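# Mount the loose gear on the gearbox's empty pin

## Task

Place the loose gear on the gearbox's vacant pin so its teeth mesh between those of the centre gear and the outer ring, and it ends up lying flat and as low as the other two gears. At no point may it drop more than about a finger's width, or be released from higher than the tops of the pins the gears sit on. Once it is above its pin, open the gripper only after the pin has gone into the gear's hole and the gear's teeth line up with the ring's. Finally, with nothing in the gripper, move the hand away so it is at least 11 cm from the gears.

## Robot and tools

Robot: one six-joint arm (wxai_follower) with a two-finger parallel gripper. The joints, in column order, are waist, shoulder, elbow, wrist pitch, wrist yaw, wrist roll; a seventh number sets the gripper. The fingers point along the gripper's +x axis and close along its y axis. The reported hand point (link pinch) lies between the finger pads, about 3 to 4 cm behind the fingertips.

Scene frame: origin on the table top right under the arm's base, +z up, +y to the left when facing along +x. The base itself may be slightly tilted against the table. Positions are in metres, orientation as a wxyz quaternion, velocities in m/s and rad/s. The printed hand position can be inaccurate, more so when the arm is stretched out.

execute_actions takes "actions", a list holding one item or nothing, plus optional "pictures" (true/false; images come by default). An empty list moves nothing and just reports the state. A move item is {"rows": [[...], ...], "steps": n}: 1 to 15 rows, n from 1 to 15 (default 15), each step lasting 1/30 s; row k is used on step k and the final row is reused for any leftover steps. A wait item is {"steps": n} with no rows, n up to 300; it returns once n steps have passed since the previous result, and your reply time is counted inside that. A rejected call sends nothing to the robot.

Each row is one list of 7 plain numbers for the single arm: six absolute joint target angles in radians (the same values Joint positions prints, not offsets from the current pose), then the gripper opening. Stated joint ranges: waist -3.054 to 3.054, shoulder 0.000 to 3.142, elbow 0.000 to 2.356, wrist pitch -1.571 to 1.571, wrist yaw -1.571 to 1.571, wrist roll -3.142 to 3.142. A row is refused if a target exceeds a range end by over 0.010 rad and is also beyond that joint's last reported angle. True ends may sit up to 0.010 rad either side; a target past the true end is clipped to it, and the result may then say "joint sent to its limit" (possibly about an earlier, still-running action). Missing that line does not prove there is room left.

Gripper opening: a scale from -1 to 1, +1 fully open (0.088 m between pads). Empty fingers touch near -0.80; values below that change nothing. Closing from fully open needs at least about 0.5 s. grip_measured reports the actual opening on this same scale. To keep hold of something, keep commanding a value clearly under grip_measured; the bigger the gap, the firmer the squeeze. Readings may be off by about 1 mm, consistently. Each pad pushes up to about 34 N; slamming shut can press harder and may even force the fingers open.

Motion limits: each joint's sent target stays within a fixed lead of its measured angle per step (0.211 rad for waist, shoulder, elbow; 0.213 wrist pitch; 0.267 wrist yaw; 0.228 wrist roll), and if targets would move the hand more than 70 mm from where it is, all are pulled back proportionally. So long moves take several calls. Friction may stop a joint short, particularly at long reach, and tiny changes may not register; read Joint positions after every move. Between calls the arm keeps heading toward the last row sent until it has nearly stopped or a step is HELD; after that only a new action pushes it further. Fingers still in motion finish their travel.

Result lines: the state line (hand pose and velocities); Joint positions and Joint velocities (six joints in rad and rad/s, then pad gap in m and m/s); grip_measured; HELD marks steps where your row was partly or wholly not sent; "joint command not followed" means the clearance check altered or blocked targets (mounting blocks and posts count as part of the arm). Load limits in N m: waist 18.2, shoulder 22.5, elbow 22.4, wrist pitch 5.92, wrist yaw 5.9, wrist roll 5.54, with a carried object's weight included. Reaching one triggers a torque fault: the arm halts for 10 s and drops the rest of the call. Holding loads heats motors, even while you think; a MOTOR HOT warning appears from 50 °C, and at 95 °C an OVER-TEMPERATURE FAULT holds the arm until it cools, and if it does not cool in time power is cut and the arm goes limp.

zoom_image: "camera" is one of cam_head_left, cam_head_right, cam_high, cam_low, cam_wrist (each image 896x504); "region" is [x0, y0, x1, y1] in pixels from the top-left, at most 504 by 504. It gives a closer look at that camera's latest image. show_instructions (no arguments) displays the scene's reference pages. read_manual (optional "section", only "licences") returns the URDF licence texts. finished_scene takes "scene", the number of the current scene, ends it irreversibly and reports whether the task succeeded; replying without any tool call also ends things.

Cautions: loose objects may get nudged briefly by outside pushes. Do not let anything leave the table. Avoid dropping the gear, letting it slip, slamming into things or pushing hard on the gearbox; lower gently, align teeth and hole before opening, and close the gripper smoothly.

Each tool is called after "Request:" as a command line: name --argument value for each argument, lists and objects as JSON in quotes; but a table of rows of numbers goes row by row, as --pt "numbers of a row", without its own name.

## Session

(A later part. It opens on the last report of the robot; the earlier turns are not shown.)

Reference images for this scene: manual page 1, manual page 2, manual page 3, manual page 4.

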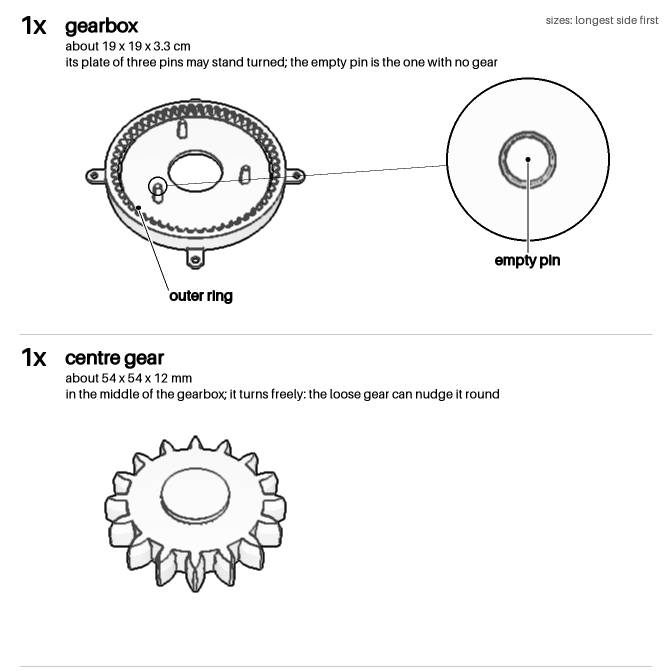

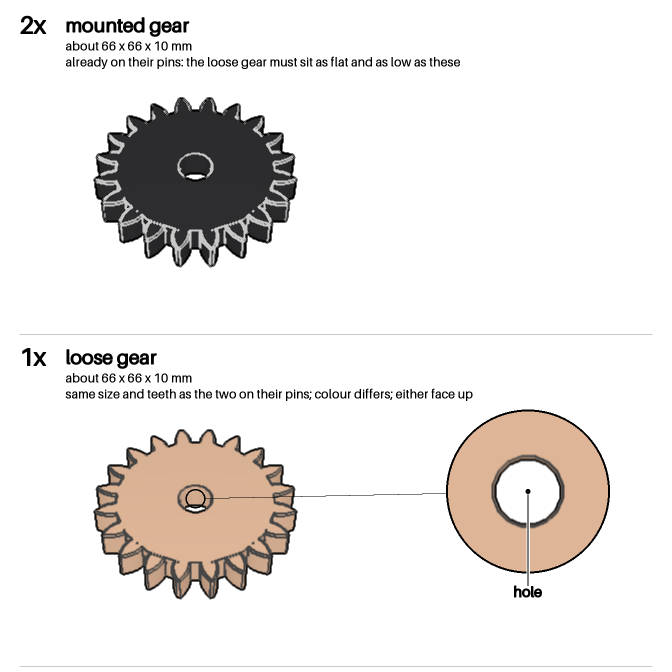

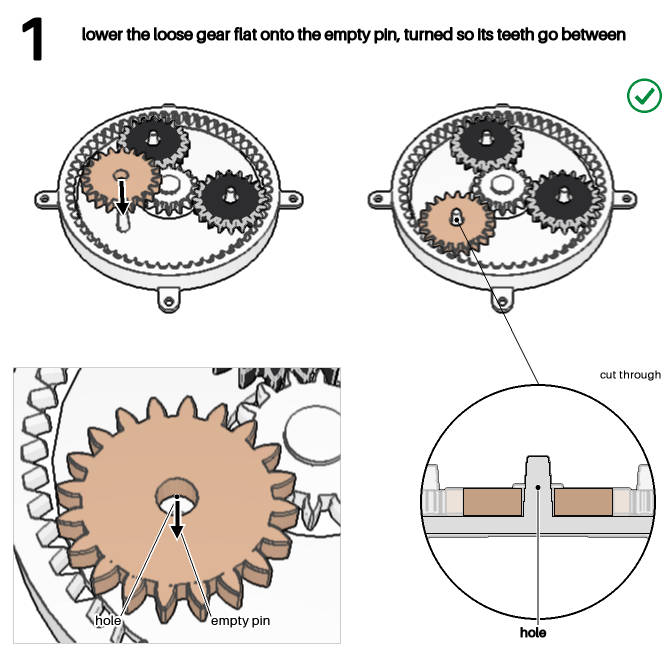

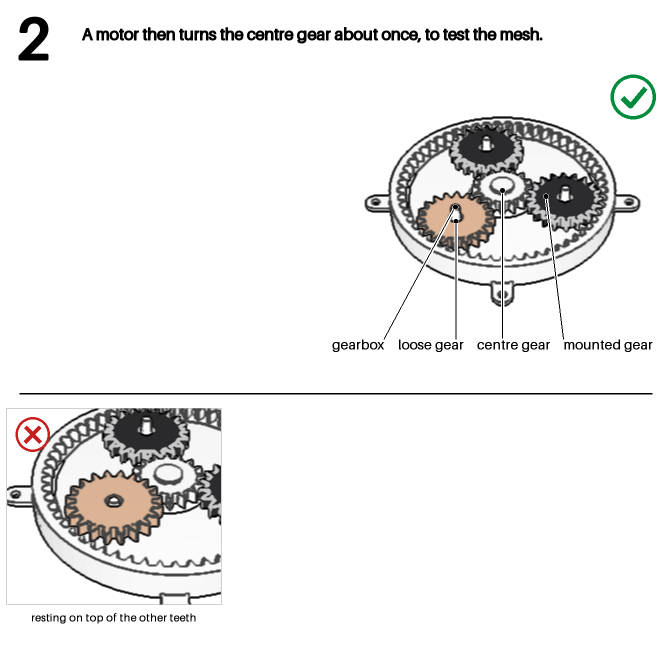

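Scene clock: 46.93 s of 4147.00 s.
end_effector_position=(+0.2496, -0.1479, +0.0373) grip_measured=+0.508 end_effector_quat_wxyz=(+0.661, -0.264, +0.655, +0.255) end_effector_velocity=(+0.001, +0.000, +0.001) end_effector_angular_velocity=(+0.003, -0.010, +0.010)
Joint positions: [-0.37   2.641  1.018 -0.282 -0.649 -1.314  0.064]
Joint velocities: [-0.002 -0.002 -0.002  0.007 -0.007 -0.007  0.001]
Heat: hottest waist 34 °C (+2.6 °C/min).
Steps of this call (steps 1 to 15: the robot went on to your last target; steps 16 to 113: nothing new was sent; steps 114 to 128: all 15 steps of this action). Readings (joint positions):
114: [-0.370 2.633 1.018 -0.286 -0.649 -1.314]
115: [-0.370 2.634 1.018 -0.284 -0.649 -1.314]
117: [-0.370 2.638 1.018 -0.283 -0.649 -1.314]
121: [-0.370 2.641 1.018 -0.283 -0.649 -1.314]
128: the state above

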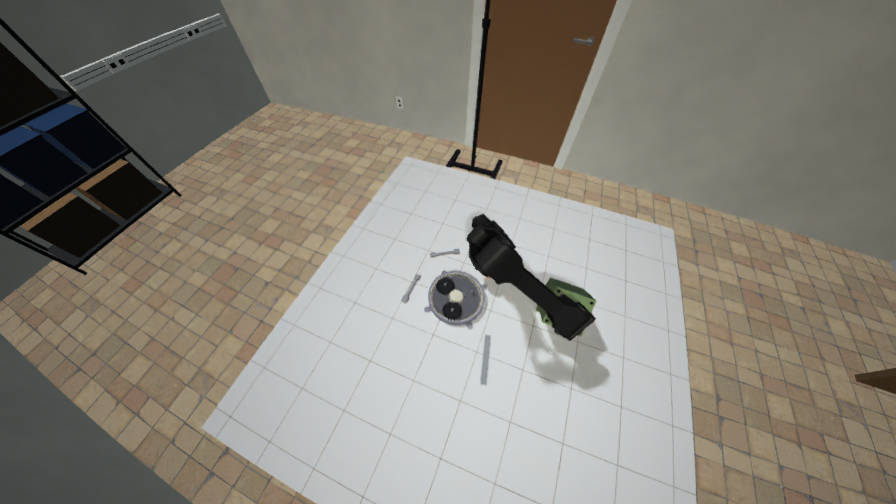

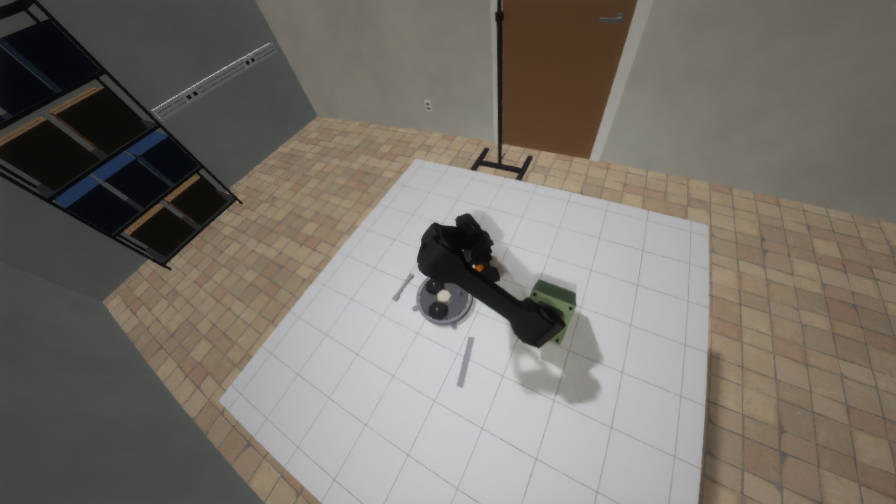

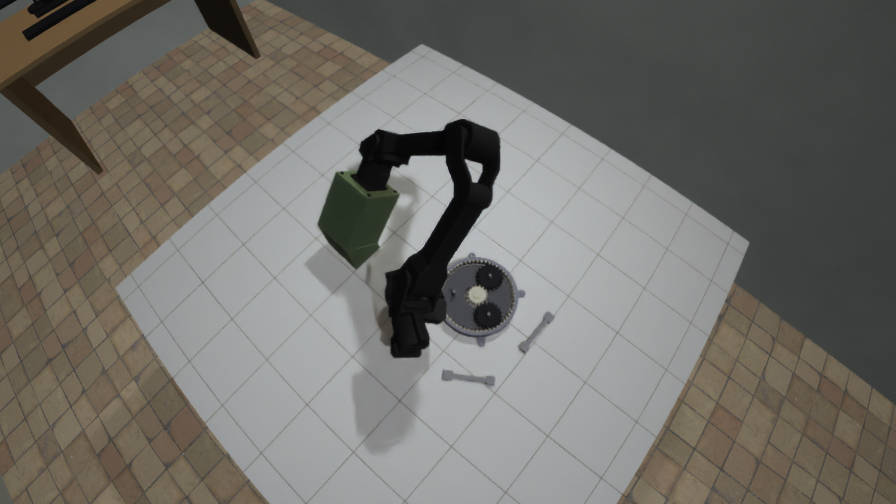

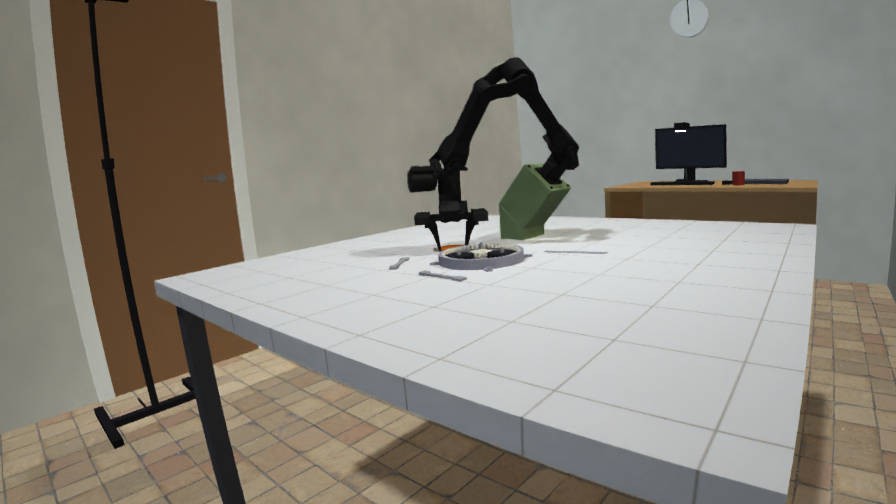

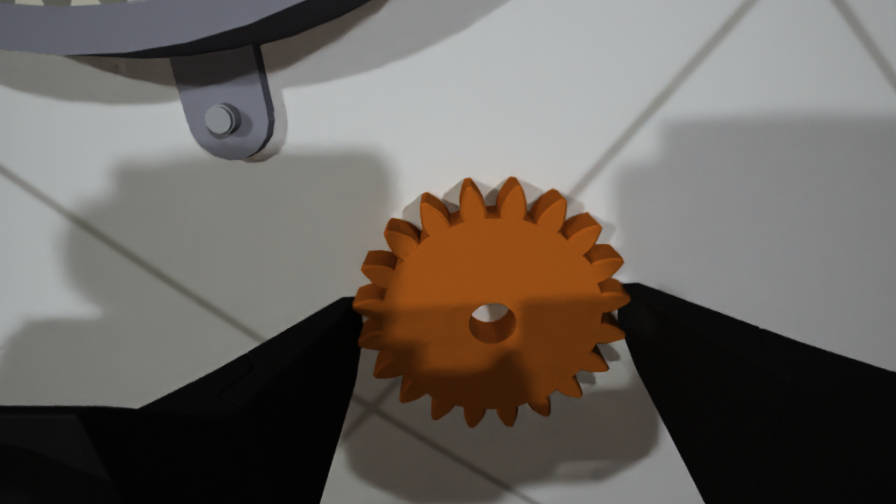

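Request:
execute_actions --actions '[{"rows":[[-0.41,2.605,1.045,-0.375,-0.638,-1.36,0.2],[-0.41,2.605,1.045,-0.375,-0.638,-1.36,0.2],[-0.41,2.605,1.045,-0.375,-0.638,-1.36,0.2],[-0.41,2.605,1.045,-0.375,-0.638,-1.36,0.2],[-0.447,2.55,1.0765,-0.49,-0.624,-1.38,0.2],[-0.447,2.55,1.0765,-0.49,-0.624,-1.38,0.2],[-0.447,2.55,1.0765,-0.49,-0.624,-1.38,0.2],[-0.447,2.55,1.0765,-0.49,-0.624,-1.38,0.2],[-0.447,2.55,1.0765,-0.49,-0.624,-1.38,0.2],[-0.44,2.47,1.07,-0.58,-0.63,-1.35,0.2]],"steps":15}]' --pictures false

Request:
execute_actions --actions '[{"rows":[[-0.4,2.42,1.04,-0.57,-0.64,-1.3,0.2],[-0.4,2.42,1.04,-0.57,-0.64,-1.3,0.2],[-0.4,2.42,1.04,-0.57,-0.64,-1.3,0.2],[-0.4,2.42,1.04,-0.57,-0.64,-1.3,0.2],[-0.3,2.31,0.97,-0.53,-0.67,-1.18,0.2],[-0.3,2.31,0.97,-0.53,-0.67,-1.18,0.2],[-0.3,2.31,0.97,-0.53,-0.67,-1.18,0.2],[-0.3,2.31,0.97,-0.53,-0.67,-1.18,0.2],[-0.2,2.2,0.9,-0.48,-0.7,-1.05,0.2],[-0.2,2.2,0.9,-0.48,-0.7,-1.05,0.2],[-0.2,2.2,0.9,-0.48,-0.7,-1.05,0.2],[-0.132,2.14,0.857,-0.45,-0.7135,-0.96,0.2]],"steps":15}]' --pictures false

Request:
execute_actions --actions '[{"steps":15}]'

Scene clock: 58.97 s of 4147.00 s.
end_effector_position=(+0.2580, -0.1339, +0.0912) grip_measured=+0.507 end_effector_quat_wxyz=(+0.664, -0.239, +0.665, +0.245) end_effector_velocity=(+0.008, +0.042, +0.052) end_effector_angular_velocity=(+0.031, +0.027, -0.054)
Joint positions: [-0.438  2.495  1.067 -0.554 -0.629 -1.359  0.064]
Joint velocities: [-0.002 -0.203  0.002 -0.256 -0.007  0.022  0.   ]
Heat: hottest waist 35 °C (+3.1 °C/min).
Steps of this call (steps 1 to 15: the robot went on to your last target; steps 16 to 346: nothing new was sent; steps 347 to 361: all 15 steps of this action). Readings (joint positions):
347: [-0.372 2.641 1.020 -0.293 -0.650 -1.318]
348: [-0.377 2.640 1.024 -0.316 -0.650 -1.326]
350: [-0.391 2.634 1.027 -0.343 -0.647 -1.339]
354: [-0.426 2.591 1.051 -0.442 -0.634 -1.364]
361: the state above

Scene clock: 59.47 s of 4147.00 s.
end_effector_position=(+0.2756, -0.0319, +0.0881) grip_measured=+0.506 end_effector_quat_wxyz=(+0.664, -0.242, +0.666, +0.242) end_effector_velocity=(-0.001, +0.157, -0.032) end_effector_angular_velocity=(+0.012, +0.023, +0.065)
Joint positions: [-0.163  2.186  0.891 -0.471 -0.704 -1.018  0.064]
Joint velocities: [ 0.471 -0.422 -0.261  0.198 -0.095  0.52  -0.   ]
Heat: hottest waist 35 °C (+3.0 °C/min).
Steps of this call (steps 1 to 15: all 15 steps of this action). Readings (joint positions):
1: [-0.437 2.485 1.066 -0.558 -0.629 -1.348]
2: [-0.431 2.475 1.061 -0.562 -0.629 -1.336]
4: [-0.415 2.456 1.053 -0.566 -0.633 -1.322]
8: [-0.336 2.365 1.000 -0.547 -0.658 -1.229]
15: the state above

Scene clock: 59.97 s of 4147.00 s.
end_effector_position=(+0.2731, -0.0214, +0.0859) grip_measured=+0.507 end_effector_quat_wxyz=(+0.665, -0.237, +0.668, +0.237) end_effector_velocity=(-0.001, +0.003, +0.001) end_effector_angular_velocity=(+0.008, +0.001, +0.022)
Joint positions: [-0.133  2.153  0.863 -0.452 -0.71  -0.965  0.064]
Joint velocities: [ 0.002 -0.007 -0.002 -0.007 -0.007 -0.022 -0.   ]
Heat: hottest waist 35 °C (+3.0 °C/min).
Steps of this call (steps 1 to 15: the robot went on to your last target). Readings (joint positions):
1: [-0.150 2.175 0.884 -0.465 -0.706 -1.004]
2: [-0.143 2.168 0.879 -0.462 -0.707 -0.994]
4: [-0.138 2.162 0.871 -0.458 -0.707 -0.981]
8: [-0.135 2.157 0.864 -0.453 -0.708 -0.970]
15: the state above

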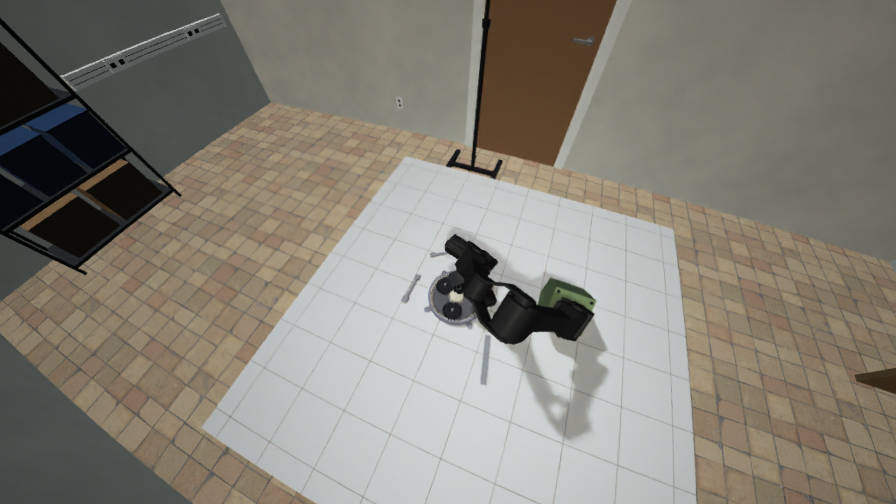

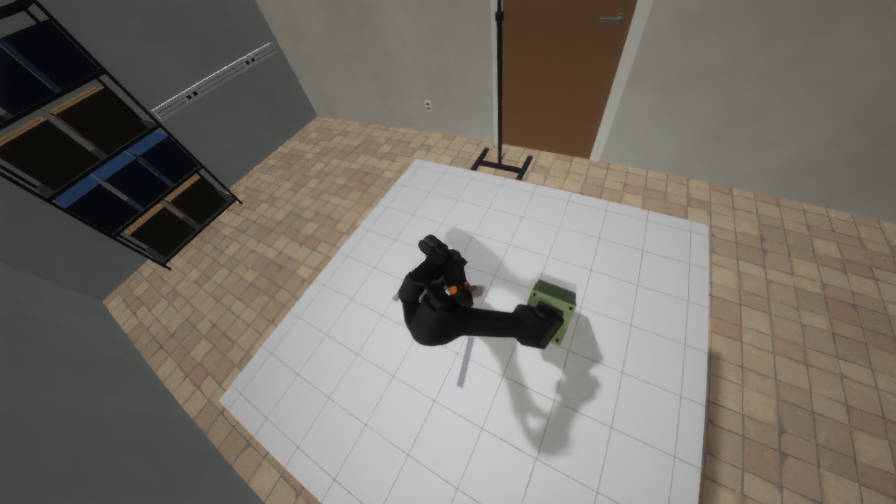

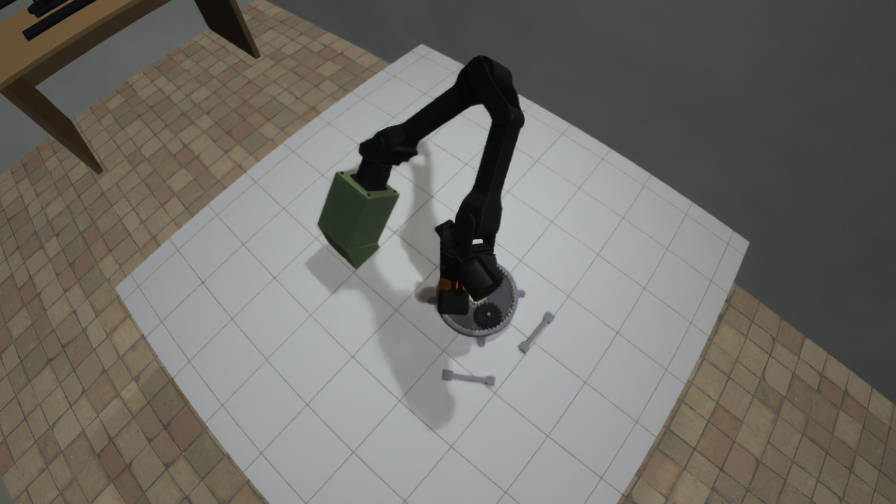

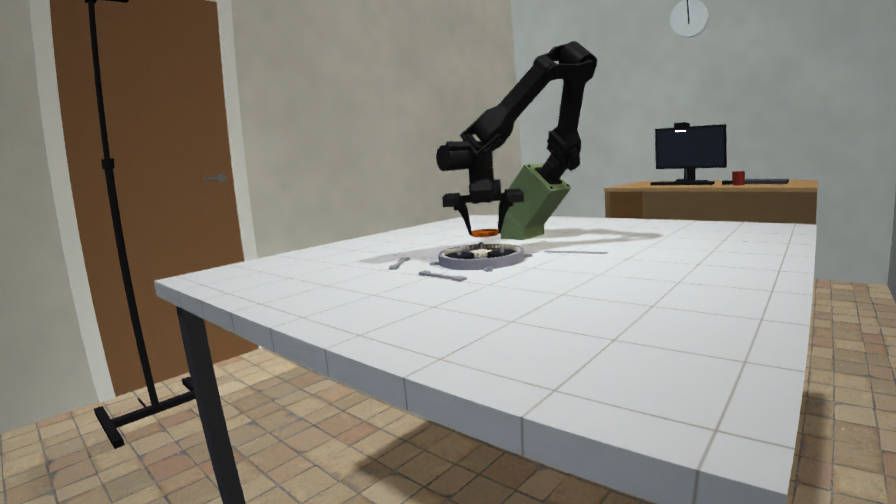

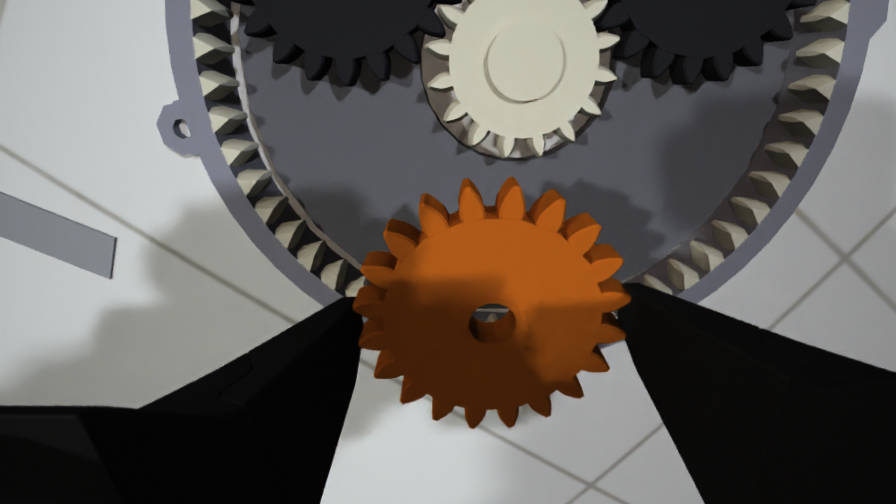

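Request:
execute_actions --actions '[{"rows":[[-0.118,2.175,0.89,-0.435,-0.713,-0.95,0.2],[-0.118,2.175,0.89,-0.435,-0.713,-0.95,0.2],[-0.118,2.175,0.89,-0.435,-0.713,-0.95,0.2],[-0.118,2.175,0.89,-0.435,-0.713,-0.95,0.2],[-0.103,2.22,0.915,-0.41,-0.717,-0.93,0.2]],"steps":15}]' --pictures false

Request:
execute_actions --actions '[{"steps":8}]'

Scene clock: 72.00 s of 4147.00 s.
end_effector_position=(+0.2853, -0.0243, +0.0740) grip_measured=+0.509 end_effector_quat_wxyz=(+0.664, -0.240, +0.667, +0.239) end_effector_velocity=(+0.008, +0.003, +0.001) end_effector_angular_velocity=(+0.017, -0.020, +0.009)
Joint positions: [-0.104  2.21   0.906 -0.413 -0.713 -0.935  0.064]
Joint velocities: [ 0.002  0.002  0.017  0.007 -0.022  0.007 -0.   ]
Heat: hottest shoulder 36 °C (+4.0 °C/min).
Steps of this call (steps 1 to 15: the robot went on to your last target; steps 16 to 346: nothing new was sent; steps 347 to 361: all 15 steps of this action). Readings (joint positions):
347: [-0.132 2.152 0.863 -0.450 -0.710 -0.963]
348: [-0.129 2.153 0.865 -0.447 -0.710 -0.960]
350: [-0.123 2.157 0.872 -0.441 -0.710 -0.958]
354: [-0.109 2.193 0.898 -0.419 -0.712 -0.942]
361: the state above

Scene clock: 72.27 s of 4147.00 s.
end_effector_position=(+0.2858, -0.0244, +0.0738) grip_measured=+0.509 end_effector_quat_wxyz=(+0.664, -0.240, +0.666, +0.239) end_effector_velocity=(-0.003, +0.005, +0.002) end_effector_angular_velocity=(+0.024, +0.006, -0.006)
Joint positions: [-0.104  2.211  0.907 -0.411 -0.713 -0.934  0.064]
Joint velocities: [-0.002 -0.007 -0.002 -0.022 -0.022 -0.007 -0.   ]
Heat: hottest shoulder 36 °C (+4.0 °C/min).
Steps of this call (steps 1 to 8: the robot went on to your last target). Readings (joint positions):
1: [-0.104 2.210 0.906 -0.412 -0.713 -0.935]
2: [-0.104 2.210 0.907 -0.412 -0.713 -0.935]
4: [-0.104 2.210 0.907 -0.412 -0.713 -0.935]
8: the state above

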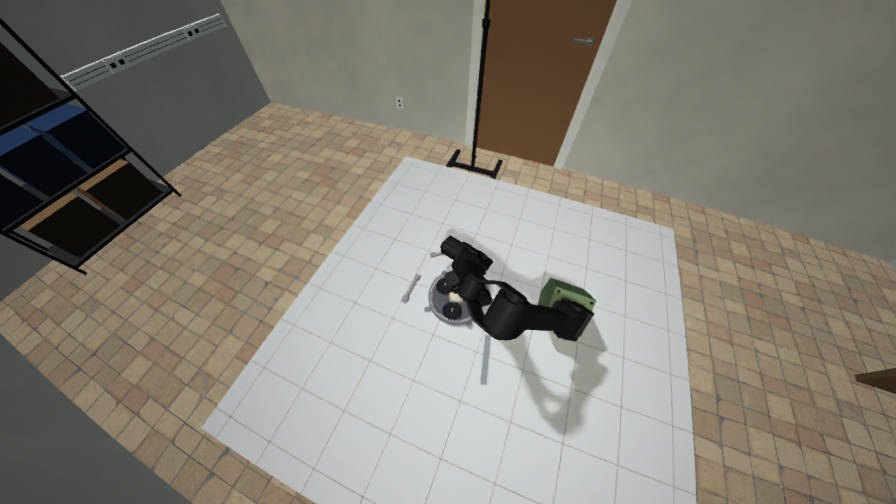

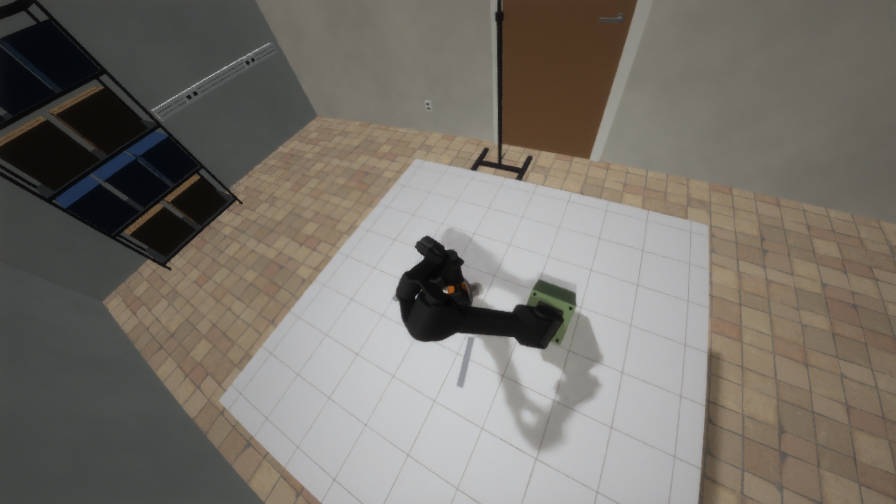

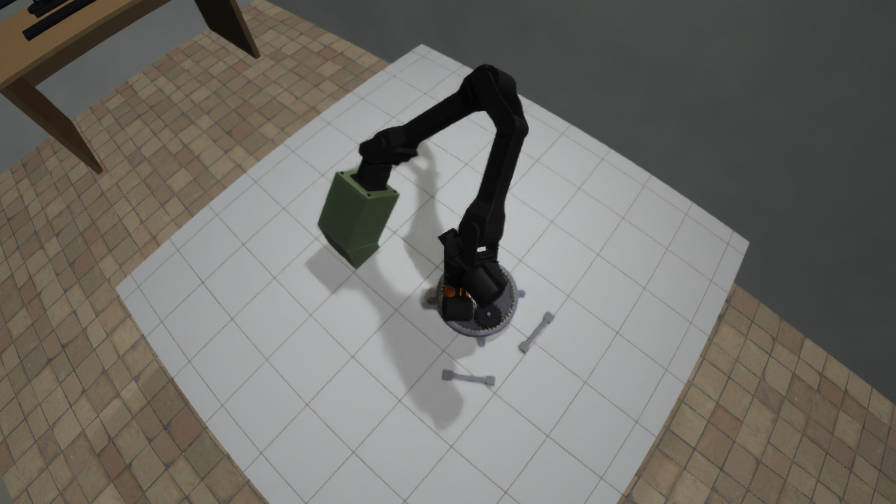

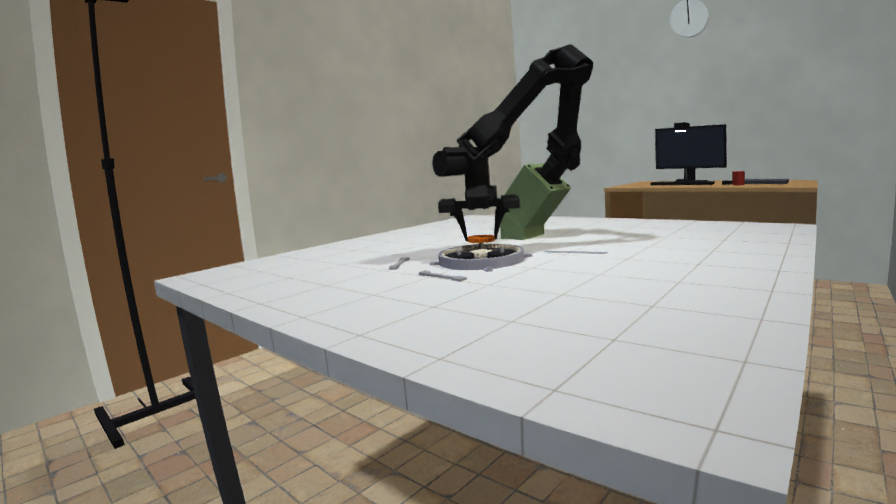

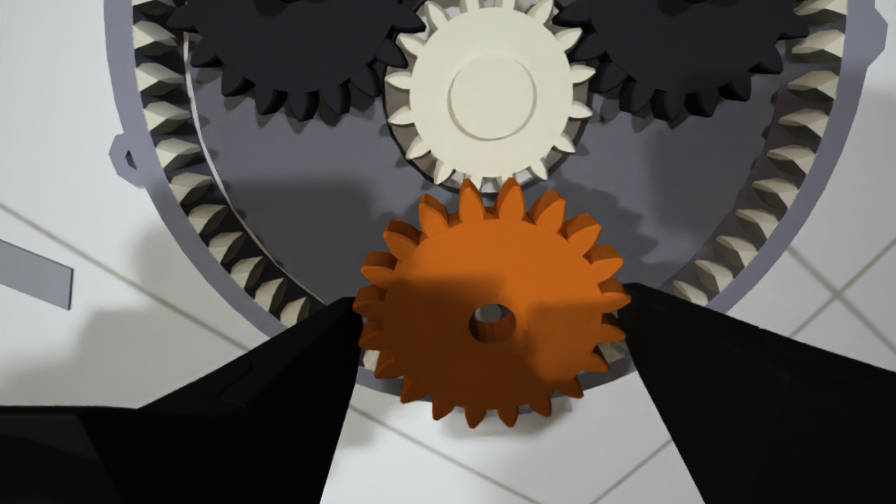

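Request:
execute_actions --actions '[{"rows":[[-0.098,2.226,0.9,-0.395,-0.717,-0.925,0.2],[-0.098,2.226,0.9,-0.395,-0.717,-0.925,0.2],[-0.098,2.226,0.9,-0.395,-0.717,-0.925,0.2],[-0.098,2.226,0.9,-0.395,-0.717,-0.925,0.2],[-0.09,2.237,0.889,-0.373,-0.717,-0.915,0.2]],"steps":15}]'

Request:
zoom_image --camera "cam_wrist" --region '[380,130,630,380]'

Scene clock: 81.20 s of 4147.00 s.
end_effector_position=(+0.2851, -0.0256, +0.0686) grip_measured=+0.509 end_effector_quat_wxyz=(+0.665, -0.240, +0.665, +0.238) end_effector_velocity=(+0.002, +0.003, +0.001) end_effector_angular_velocity=(+0.020, -0.012, +0.010)
Joint positions: [-0.095  2.223  0.898 -0.379 -0.715 -0.92   0.064]
Joint velocities: [-0.002 -0.002 -0.002  0.007 -0.022 -0.007  0.   ]
Heat: hottest waist 36 °C (+4.0 °C/min).
Steps of this call (steps 1 to 15: the robot went on to your last target; steps 16 to 253: nothing new was sent; steps 254 to 268: all 15 steps of this action). Readings (joint positions):
254: [-0.103 2.213 0.908 -0.409 -0.713 -0.933]
255: [-0.102 2.213 0.908 -0.405 -0.713 -0.932]
257: [-0.100 2.215 0.908 -0.402 -0.713 -0.931]
261: [-0.095 2.223 0.901 -0.384 -0.714 -0.923]
268: the state above

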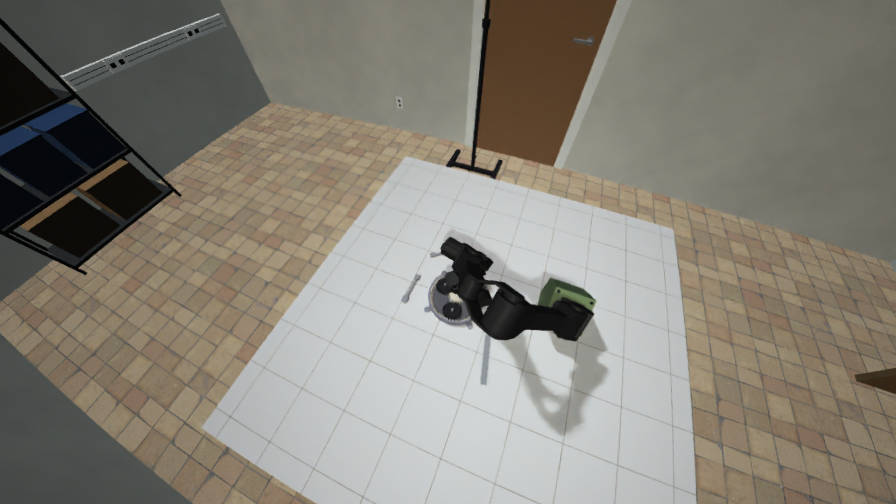

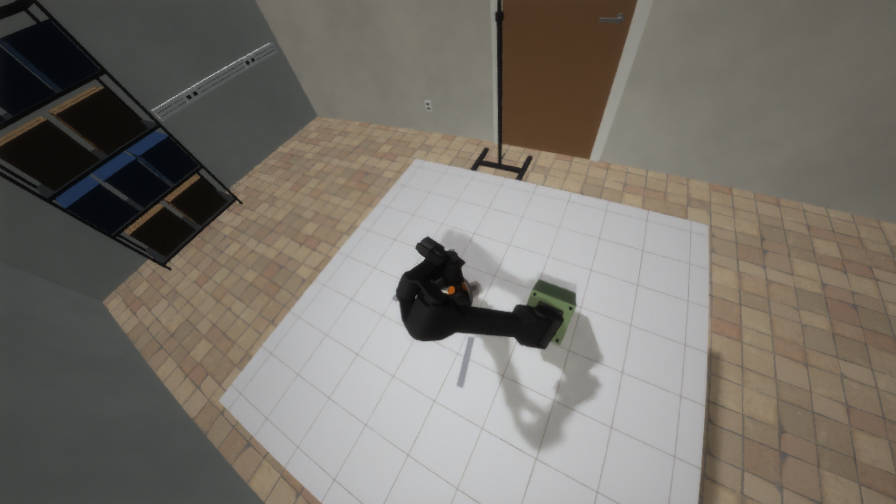

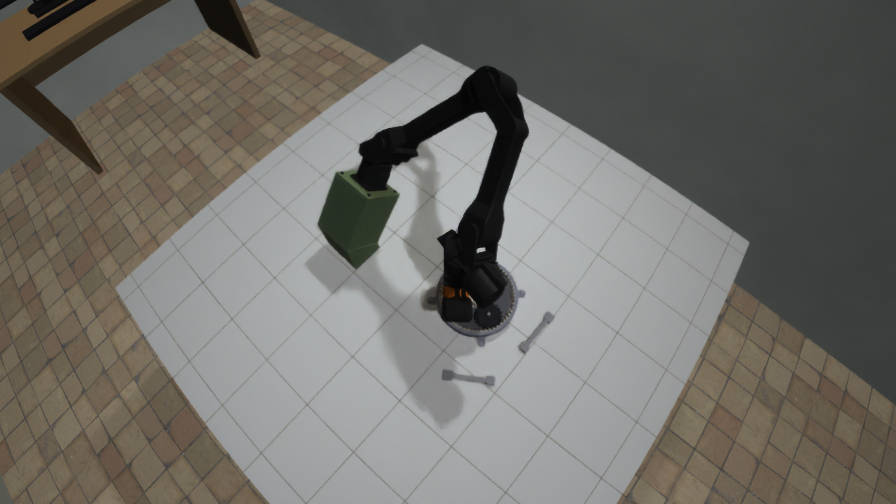

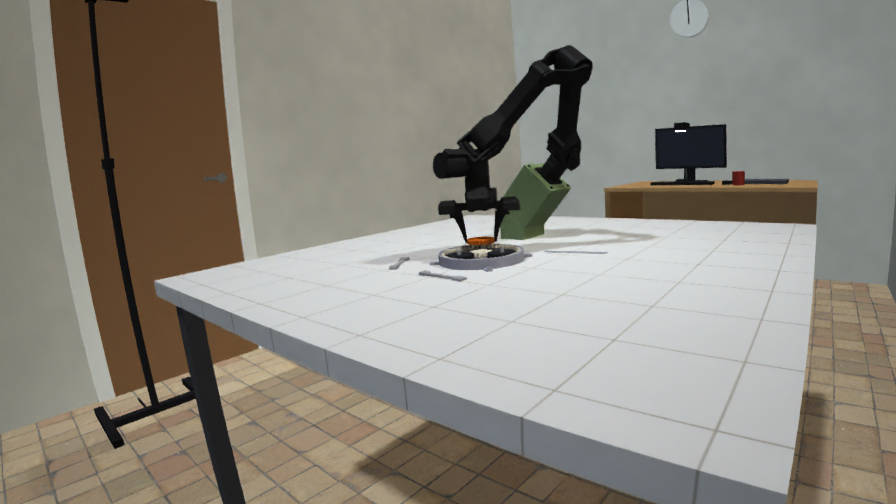

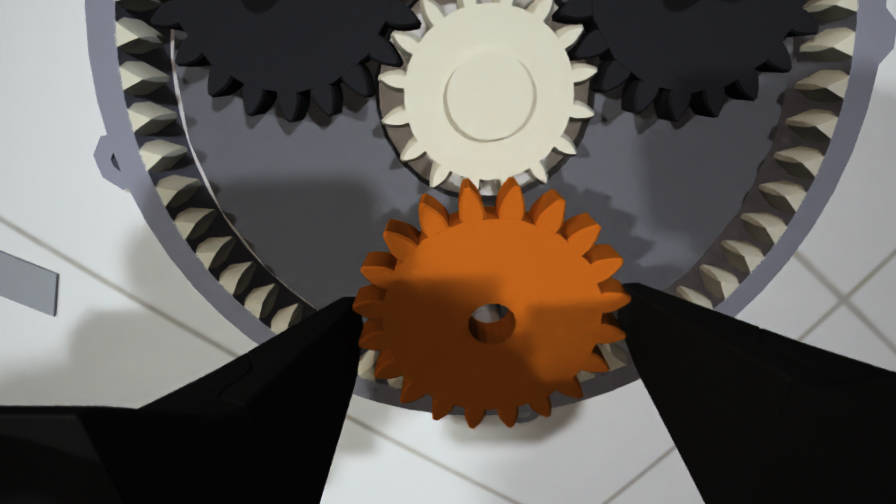

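Region (380, 130, 630, 380) of cam_wrist's 896x504 image, scaled by 2.016, with more detail than that image has.

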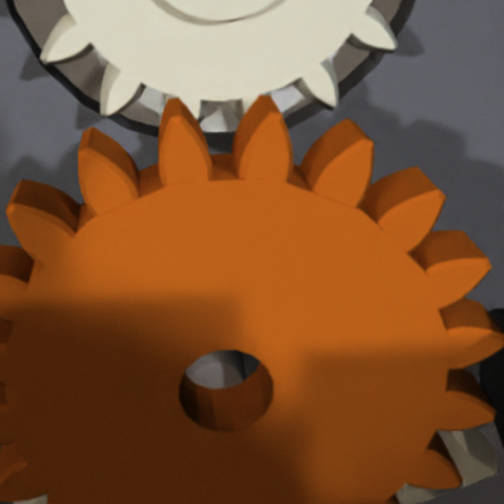

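Request:
execute_actions --actions '[]'

Request:
zoom_image --camera "cam_wrist" --region '[340,60,660,440]'

Scene clock: 94.70 s of 4147.00 s.
end_effector_position=(+0.2852, -0.0260, +0.0683) grip_measured=+0.508 end_effector_quat_wxyz=(+0.667, -0.240, +0.664, +0.238) end_effector_velocity=(-0.004, +0.000, -0.001) end_effector_angular_velocity=(+0.010, +0.009, -0.006)
Joint positions: [-0.096  2.224  0.896 -0.373 -0.716 -0.919  0.064]
Joint velocities: [-0.002  0.002 -0.007 -0.007 -0.007 -0.007 -0.   ]
Heat: hottest waist 36 °C (+3.0 °C/min).
Steps of this call (steps 1 to 15: the robot went on to your last target; steps 16 to 405: nothing new was sent). Readings (joint positions):
1: [-0.095 2.223 0.898 -0.378 -0.715 -0.920]
2: [-0.095 2.223 0.897 -0.378 -0.715 -0.920]
4: [-0.095 2.223 0.897 -0.378 -0.715 -0.920]
8: [-0.095 2.223 0.897 -0.378 -0.715 -0.920]
405: the state above
The arm was judged still, so your last target was given up. Only a new action makes it travel on or press farther. Fingers that are still opening or closing keep moving.

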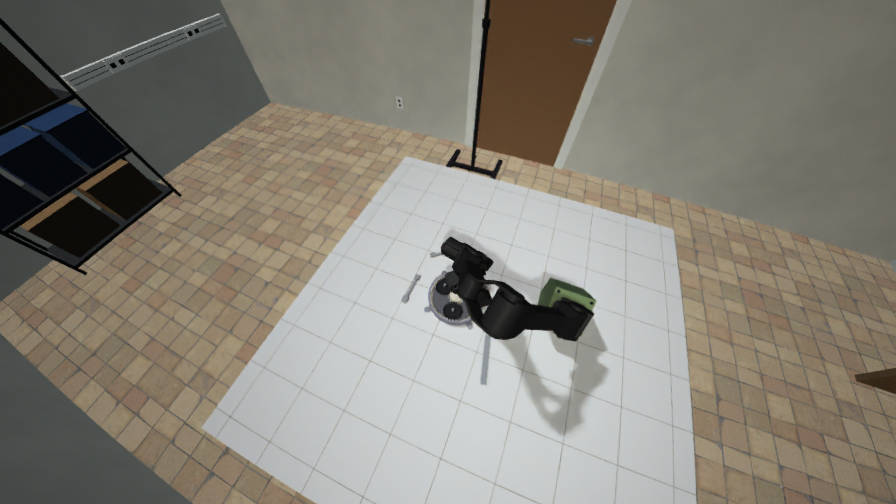

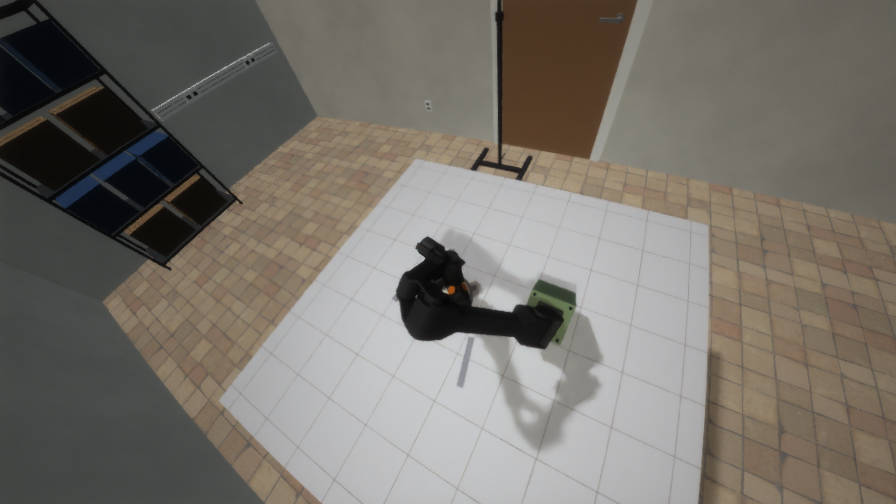

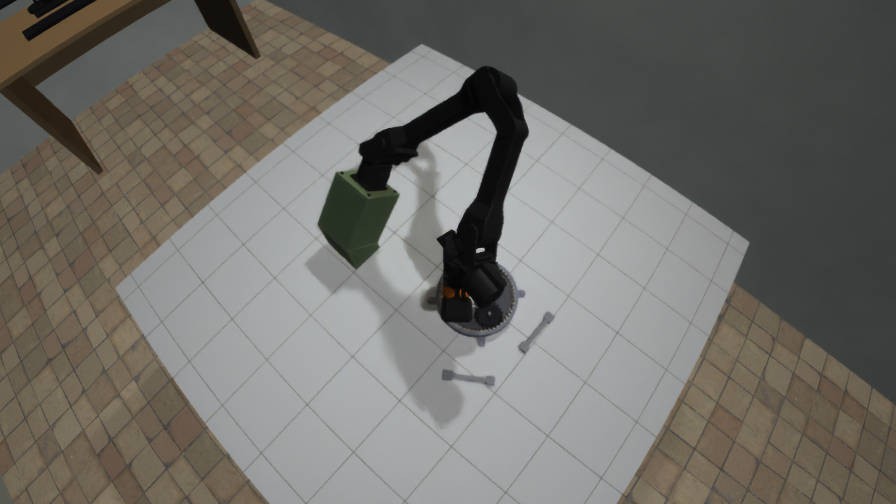

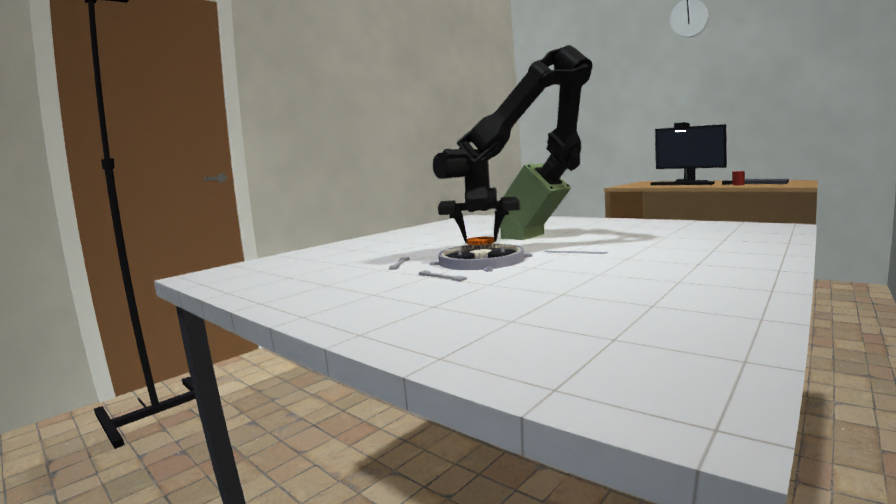

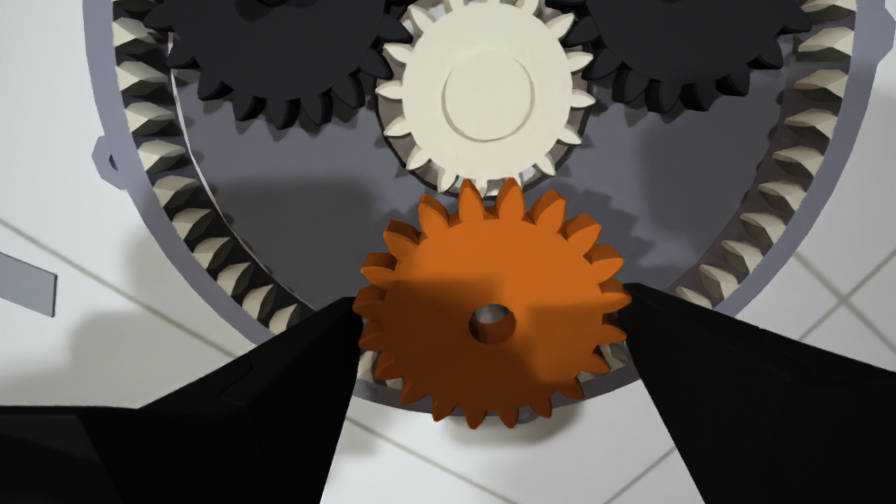

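Region (340, 60, 660, 440) of cam_wrist's 896x504 image, scaled by 1.326, with more detail than that image has; it fills the left 424 columns of this view, and the rest is white.

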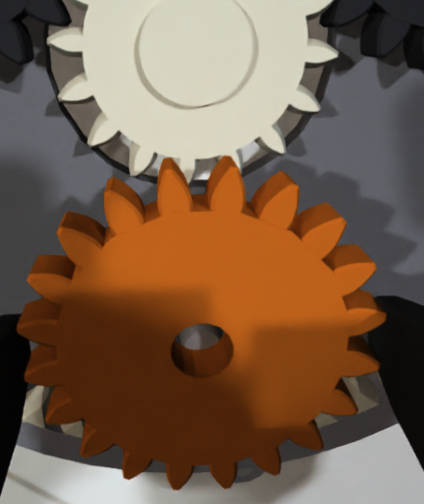

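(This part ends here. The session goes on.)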